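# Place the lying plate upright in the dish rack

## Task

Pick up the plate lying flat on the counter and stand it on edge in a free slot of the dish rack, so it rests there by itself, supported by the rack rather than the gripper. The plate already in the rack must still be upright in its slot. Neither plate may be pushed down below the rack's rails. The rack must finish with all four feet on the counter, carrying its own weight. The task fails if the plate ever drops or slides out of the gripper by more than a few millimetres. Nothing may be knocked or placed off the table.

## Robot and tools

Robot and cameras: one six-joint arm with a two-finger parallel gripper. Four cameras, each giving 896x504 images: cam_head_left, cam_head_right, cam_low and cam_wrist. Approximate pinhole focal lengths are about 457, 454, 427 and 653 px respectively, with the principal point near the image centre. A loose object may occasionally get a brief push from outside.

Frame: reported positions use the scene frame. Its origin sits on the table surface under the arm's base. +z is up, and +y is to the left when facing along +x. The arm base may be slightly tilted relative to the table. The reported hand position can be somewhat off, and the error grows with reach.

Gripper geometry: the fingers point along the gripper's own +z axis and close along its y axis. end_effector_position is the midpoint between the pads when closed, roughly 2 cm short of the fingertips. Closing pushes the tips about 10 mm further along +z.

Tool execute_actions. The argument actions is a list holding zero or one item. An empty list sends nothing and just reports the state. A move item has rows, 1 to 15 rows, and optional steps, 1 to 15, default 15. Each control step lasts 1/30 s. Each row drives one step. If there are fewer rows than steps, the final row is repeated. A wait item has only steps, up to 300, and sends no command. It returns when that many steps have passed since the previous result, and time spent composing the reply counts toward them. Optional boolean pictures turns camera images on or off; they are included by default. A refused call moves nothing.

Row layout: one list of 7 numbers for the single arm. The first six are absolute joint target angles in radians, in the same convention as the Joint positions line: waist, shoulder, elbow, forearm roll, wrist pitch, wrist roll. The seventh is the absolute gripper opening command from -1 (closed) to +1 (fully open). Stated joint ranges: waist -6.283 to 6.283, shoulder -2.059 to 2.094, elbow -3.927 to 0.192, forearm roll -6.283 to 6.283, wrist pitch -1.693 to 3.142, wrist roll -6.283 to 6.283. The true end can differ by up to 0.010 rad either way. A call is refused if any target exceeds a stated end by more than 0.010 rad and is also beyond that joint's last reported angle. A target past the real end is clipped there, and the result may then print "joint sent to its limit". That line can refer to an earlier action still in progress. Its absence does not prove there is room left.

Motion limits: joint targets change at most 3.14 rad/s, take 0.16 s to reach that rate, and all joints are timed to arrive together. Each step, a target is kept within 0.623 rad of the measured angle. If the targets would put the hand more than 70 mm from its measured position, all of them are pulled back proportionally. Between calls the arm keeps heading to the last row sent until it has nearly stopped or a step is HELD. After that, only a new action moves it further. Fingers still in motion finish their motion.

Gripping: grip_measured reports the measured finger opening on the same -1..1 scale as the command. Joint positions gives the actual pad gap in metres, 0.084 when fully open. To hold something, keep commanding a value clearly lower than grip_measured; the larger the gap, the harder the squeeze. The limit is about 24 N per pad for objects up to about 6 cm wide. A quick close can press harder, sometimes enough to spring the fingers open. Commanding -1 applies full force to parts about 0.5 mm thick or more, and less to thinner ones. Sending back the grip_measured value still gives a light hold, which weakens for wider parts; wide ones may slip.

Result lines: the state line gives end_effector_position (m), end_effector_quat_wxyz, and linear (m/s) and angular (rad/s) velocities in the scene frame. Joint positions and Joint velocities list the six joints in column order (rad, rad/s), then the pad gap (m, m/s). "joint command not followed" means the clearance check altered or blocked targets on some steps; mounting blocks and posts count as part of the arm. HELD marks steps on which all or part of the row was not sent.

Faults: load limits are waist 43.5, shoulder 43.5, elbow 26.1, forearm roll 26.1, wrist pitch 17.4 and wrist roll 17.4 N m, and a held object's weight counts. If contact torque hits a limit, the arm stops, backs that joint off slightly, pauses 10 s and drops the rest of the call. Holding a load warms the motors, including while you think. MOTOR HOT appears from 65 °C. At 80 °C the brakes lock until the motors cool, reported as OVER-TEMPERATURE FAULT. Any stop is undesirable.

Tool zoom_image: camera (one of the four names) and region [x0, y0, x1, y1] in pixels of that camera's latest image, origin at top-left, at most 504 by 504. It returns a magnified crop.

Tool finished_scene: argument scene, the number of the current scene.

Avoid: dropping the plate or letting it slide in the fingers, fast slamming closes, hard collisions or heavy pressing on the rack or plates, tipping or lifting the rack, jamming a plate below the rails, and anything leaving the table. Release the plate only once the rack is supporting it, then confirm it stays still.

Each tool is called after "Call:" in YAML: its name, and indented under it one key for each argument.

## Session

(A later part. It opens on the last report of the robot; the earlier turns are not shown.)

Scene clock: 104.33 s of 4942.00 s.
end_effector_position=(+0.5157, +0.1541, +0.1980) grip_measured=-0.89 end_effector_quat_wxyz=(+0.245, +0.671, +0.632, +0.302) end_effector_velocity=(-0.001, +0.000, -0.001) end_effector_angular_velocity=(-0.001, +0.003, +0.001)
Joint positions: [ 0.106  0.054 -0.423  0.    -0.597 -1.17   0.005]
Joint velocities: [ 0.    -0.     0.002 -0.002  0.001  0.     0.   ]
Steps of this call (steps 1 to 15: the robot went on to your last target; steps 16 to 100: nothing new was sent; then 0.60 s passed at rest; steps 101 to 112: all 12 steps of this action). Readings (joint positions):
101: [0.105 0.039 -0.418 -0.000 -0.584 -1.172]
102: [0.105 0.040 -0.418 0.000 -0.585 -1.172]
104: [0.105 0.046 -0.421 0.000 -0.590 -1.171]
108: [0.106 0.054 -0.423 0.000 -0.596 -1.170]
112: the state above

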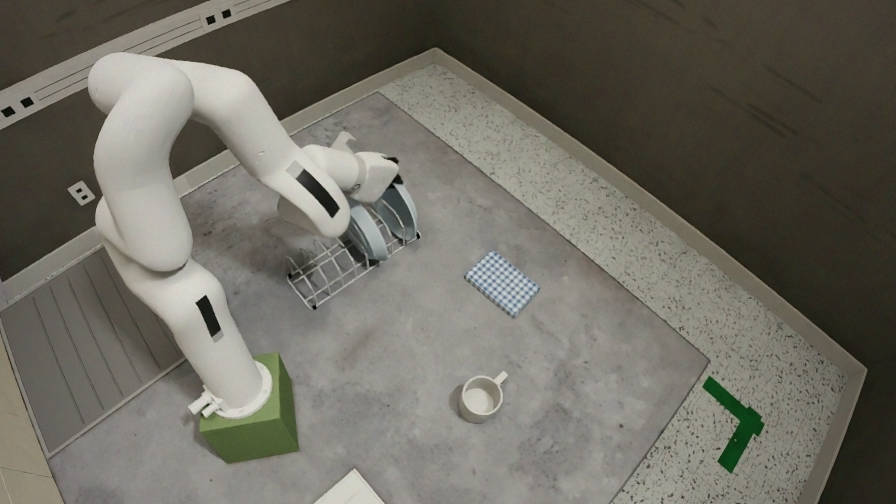

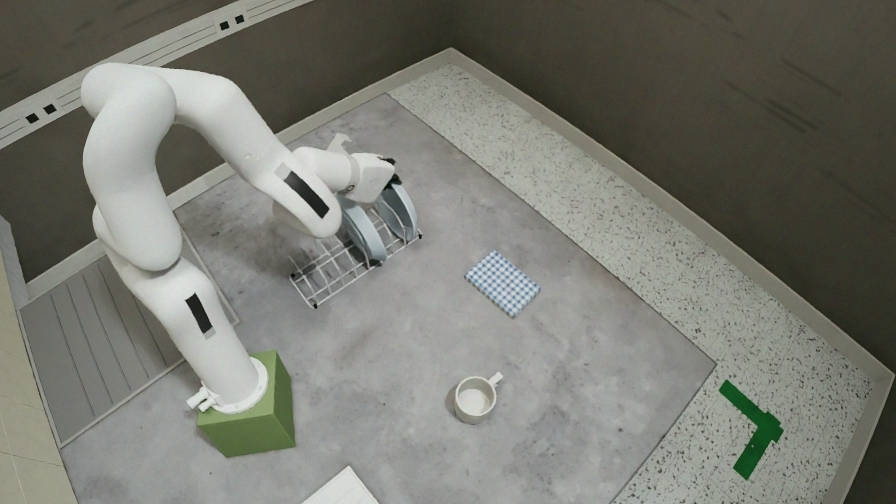

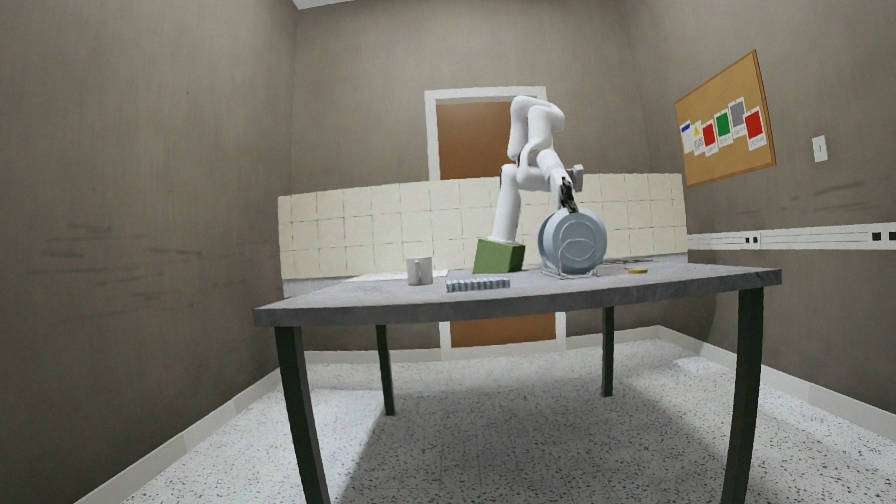

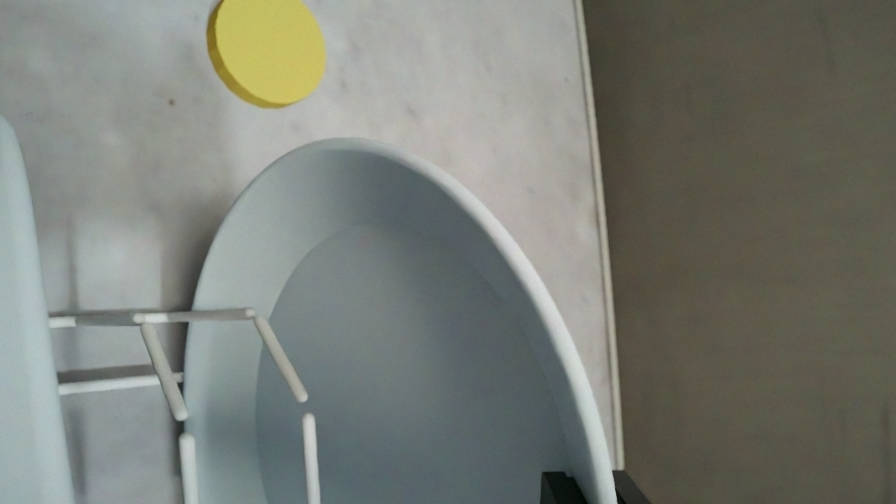

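Call:
execute_actions:
  actions:
    - {"rows":[[0.1063,0.055,-0.422,0,-0.596,-1.17,-0.94],[0.1063,0.055,-0.422,0,-0.596,-1.17,-0.9],[0.1063,0.055,-0.422,0,-0.596,-1.17,-0.87],[0.1063,0.055,-0.422,0,-0.596,-1.17,-0.85],[0.1063,0.055,-0.422,0,-0.596,-1.17,-0.83],[0.1063,0.055,-0.422,0,-0.596,-1.17,-0.81],[0.1063,0.055,-0.422,0,-0.596,-1.17,-0.79],[0.1063,0.055,-0.422,0,-0.596,-1.17,-0.76],[0.1063,0.055,-0.422,0,-0.596,-1.17,-0.73],[0.1063,0.055,-0.422,0,-0.596,-1.17,-0.7]],"steps":15}

Scene clock: 107.40 s of 4942.00 s.
end_effector_position=(+0.5140, +0.1537, +0.1957) grip_measured=-0.72 end_effector_quat_wxyz=(+0.244, +0.671, +0.633, +0.299) end_effector_velocity=(+0.002, +0.001, +0.002) end_effector_angular_velocity=(+0.002, -0.007, -0.001)
Joint positions: [ 0.107  0.056 -0.42  -0.    -0.595 -1.17   0.012]
Joint velocities: [ 0.    -0.    -0.005  0.003 -0.002 -0.    -0.   ]
Steps of this call (steps 1 to 15: the robot went on to your last target; steps 16 to 77: nothing new was sent; steps 78 to 92: all 15 steps of this action). Readings (joint positions):
78: [0.106 0.055 -0.422 0.000 -0.596 -1.170]
79: [0.106 0.055 -0.422 0.000 -0.596 -1.170]
81: [0.106 0.055 -0.422 -0.000 -0.596 -1.170]
85: [0.107 0.055 -0.421 -0.000 -0.595 -1.170]
92: the state above

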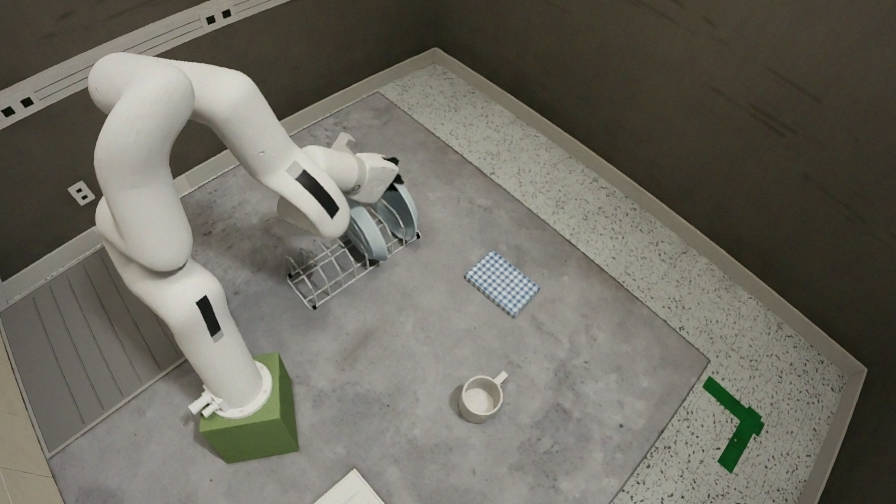

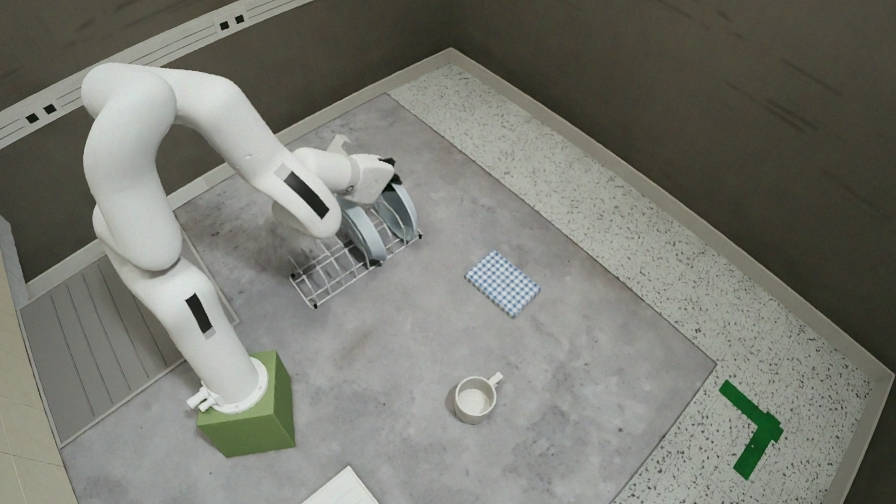

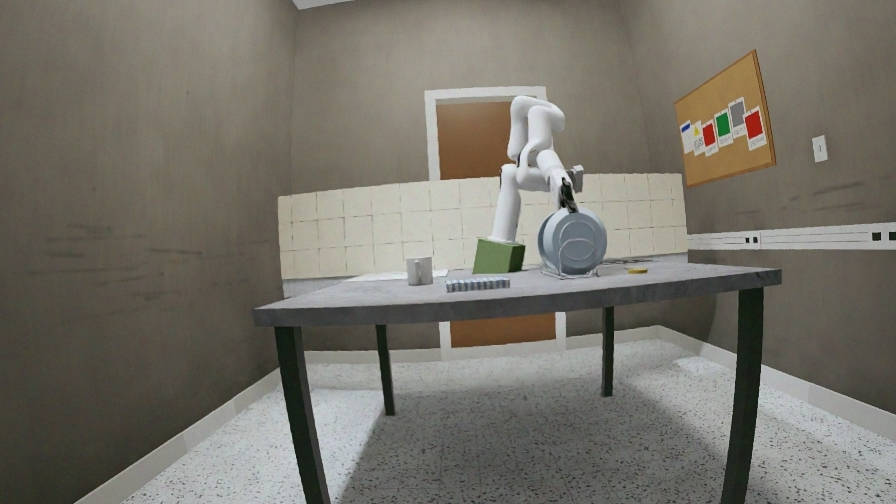

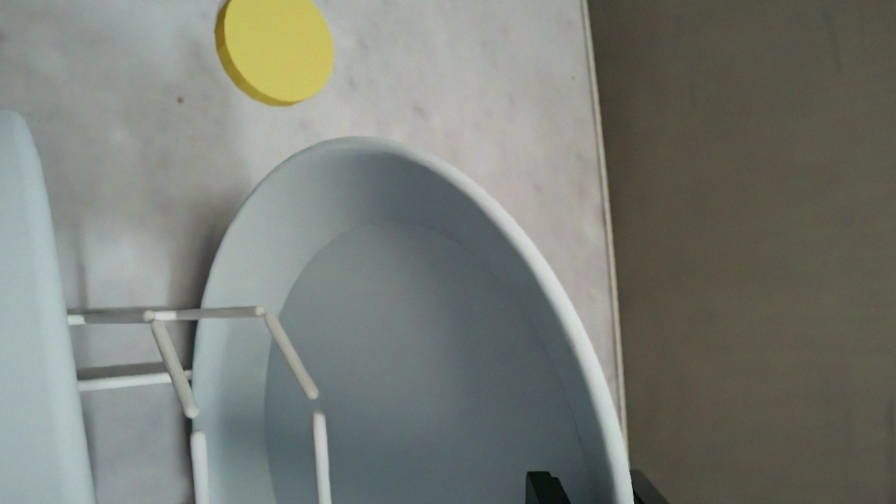

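Call:
execute_actions:
  actions:
    - {"rows":[[0.1063,0.055,-0.422,0,-0.596,-1.17,-0.6],[0.1063,0.055,-0.422,0,-0.596,-1.17,-0.55],[0.1063,0.034,-0.409,0,-0.588,-1.17,-0.55],[0.1063,0.013,-0.396,0,-0.58,-1.17,-0.55],[0.1063,-0.008,-0.382,0,-0.573,-1.17,-0.55],[0.1063,-0.029,-0.369,0,-0.565,-1.17,-0.55],[0.1063,-0.05,-0.356,0,-0.557,-1.17,-0.55],[0.1063,-0.071,-0.343,0,-0.549,-1.17,-0.55],[0.1063,-0.092,-0.33,0,-0.541,-1.17,-0.55],[0.1063,-0.113,-0.316,0,-0.534,-1.17,-0.55],[0.1063,-0.134,-0.303,0,-0.526,-1.17,-0.55],[0.1063,-0.155,-0.29,0,-0.518,-1.17,-0.55]],"steps":15}
  pictures: false

Call:
execute_actions:
  actions:
    - {"rows":[[0.1,-0.22,-0.29,0,-0.47,-1.17,-0.55],[0.1,-0.28,-0.29,0,-0.42,-1.17,-0.55],[0.09,-0.35,-0.29,0,-0.35,-1.17,-0.55]],"steps":15}
  pictures: false

Call:
execute_actions:
  actions:
    - {"steps":30}

Scene clock: 111.07 s of 4942.00 s.
end_effector_position=(+0.4831, +0.1514, +0.2275) grip_measured=-0.57 end_effector_quat_wxyz=(+0.245, +0.670, +0.632, +0.302) end_effector_velocity=(-0.031, -0.003, +0.027) end_effector_angular_velocity=(+0.002, -0.008, +0.003)
Joint positions: [ 0.106 -0.15  -0.294  0.    -0.521 -1.17   0.019]
Joint velocities: [ 0.001 -0.2    0.122 -0.     0.07  -0.    -0.   ]
Steps of this call (steps 1 to 15: the robot went on to your last target; steps 16 to 95: nothing new was sent; steps 96 to 110: all 15 steps of this action). Readings (joint positions):
96: [0.106 0.055 -0.422 -0.000 -0.596 -1.170]
97: [0.106 0.055 -0.422 -0.000 -0.596 -1.170]
99: [0.106 0.050 -0.419 -0.000 -0.593 -1.170]
103: [0.106 -0.017 -0.377 -0.000 -0.569 -1.170]
110: the state above

Scene clock: 111.57 s of 4942.00 s.
end_effector_position=(+0.4851, +0.1538, +0.2773) grip_measured=-0.57 end_effector_quat_wxyz=(+0.254, +0.671, +0.624, +0.310) end_effector_velocity=(+0.005, +0.003, +0.008) end_effector_angular_velocity=(+0.005, -0.019, +0.004)
Joint positions: [ 0.09  -0.348 -0.289 -0.    -0.35  -1.17   0.019]
Joint velocities: [ 0.    -0.005 -0.012 -0.    -0.003  0.    -0.   ]
Steps of this call (steps 1 to 15: all 15 steps of this action). Readings (joint positions):
1: [0.106 -0.154 -0.291 0.000 -0.519 -1.170]
2: [0.106 -0.161 -0.290 -0.000 -0.512 -1.170]
4: [0.102 -0.220 -0.286 -0.000 -0.460 -1.170]
8: [0.091 -0.349 -0.296 0.000 -0.360 -1.170]
15: the state above

Scene clock: 112.57 s of 4942.00 s.
end_effector_position=(+0.4857, +0.1542, +0.2786) grip_measured=-0.57 end_effector_quat_wxyz=(+0.254, +0.670, +0.624, +0.311) end_effector_velocity=(+0.000, +0.000, +0.001) end_effector_angular_velocity=(+0.001, -0.001, -0.000)
Joint positions: [ 0.09  -0.35  -0.29   0.    -0.35  -1.17   0.019]
Joint velocities: [ 0.    -0.    -0.001  0.    -0.     0.     0.   ]
Steps of this call (steps 1 to 15: the robot went on to your last target; steps 16 to 30: nothing new was sent). Readings (joint positions):
1: [0.090 -0.349 -0.289 -0.000 -0.350 -1.170]
2: [0.090 -0.349 -0.290 -0.000 -0.350 -1.170]
4: [0.090 -0.349 -0.290 -0.000 -0.350 -1.170]
8: [0.090 -0.350 -0.290 -0.000 -0.350 -1.170]
30: the state above
The arm was judged still, so your last target was given up. Only a new action makes it travel on or press farther. Fingers that are still opening or closing keep moving.

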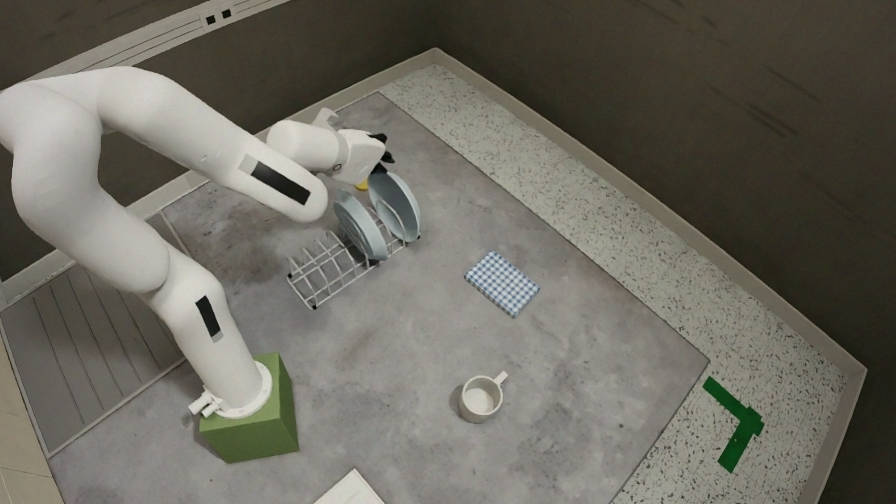

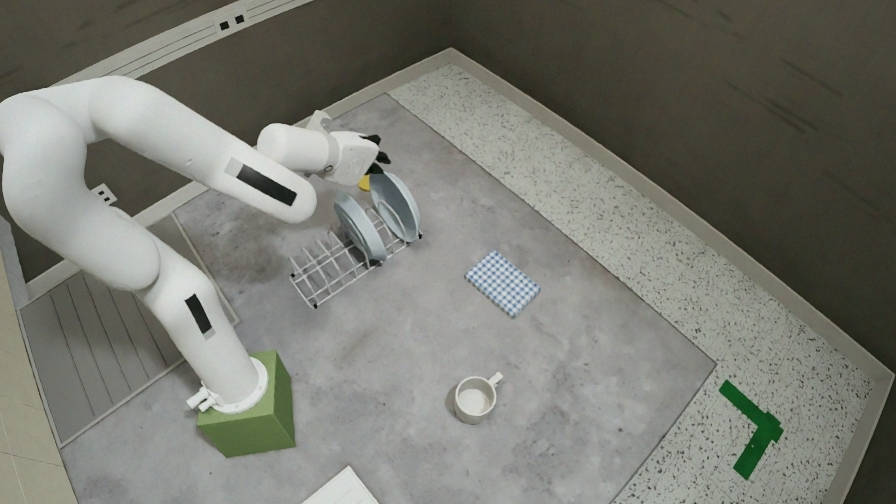

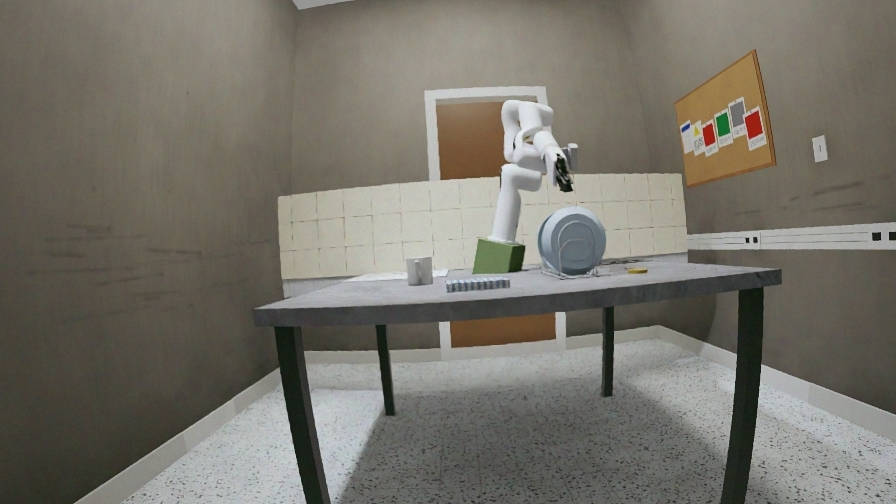

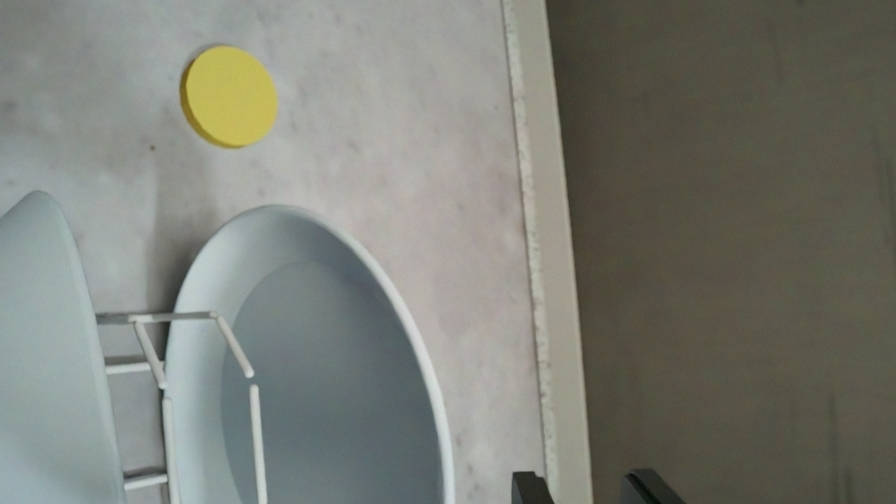

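Call:
finished_scene:
  scene: 2

The scene is finished: the task was done.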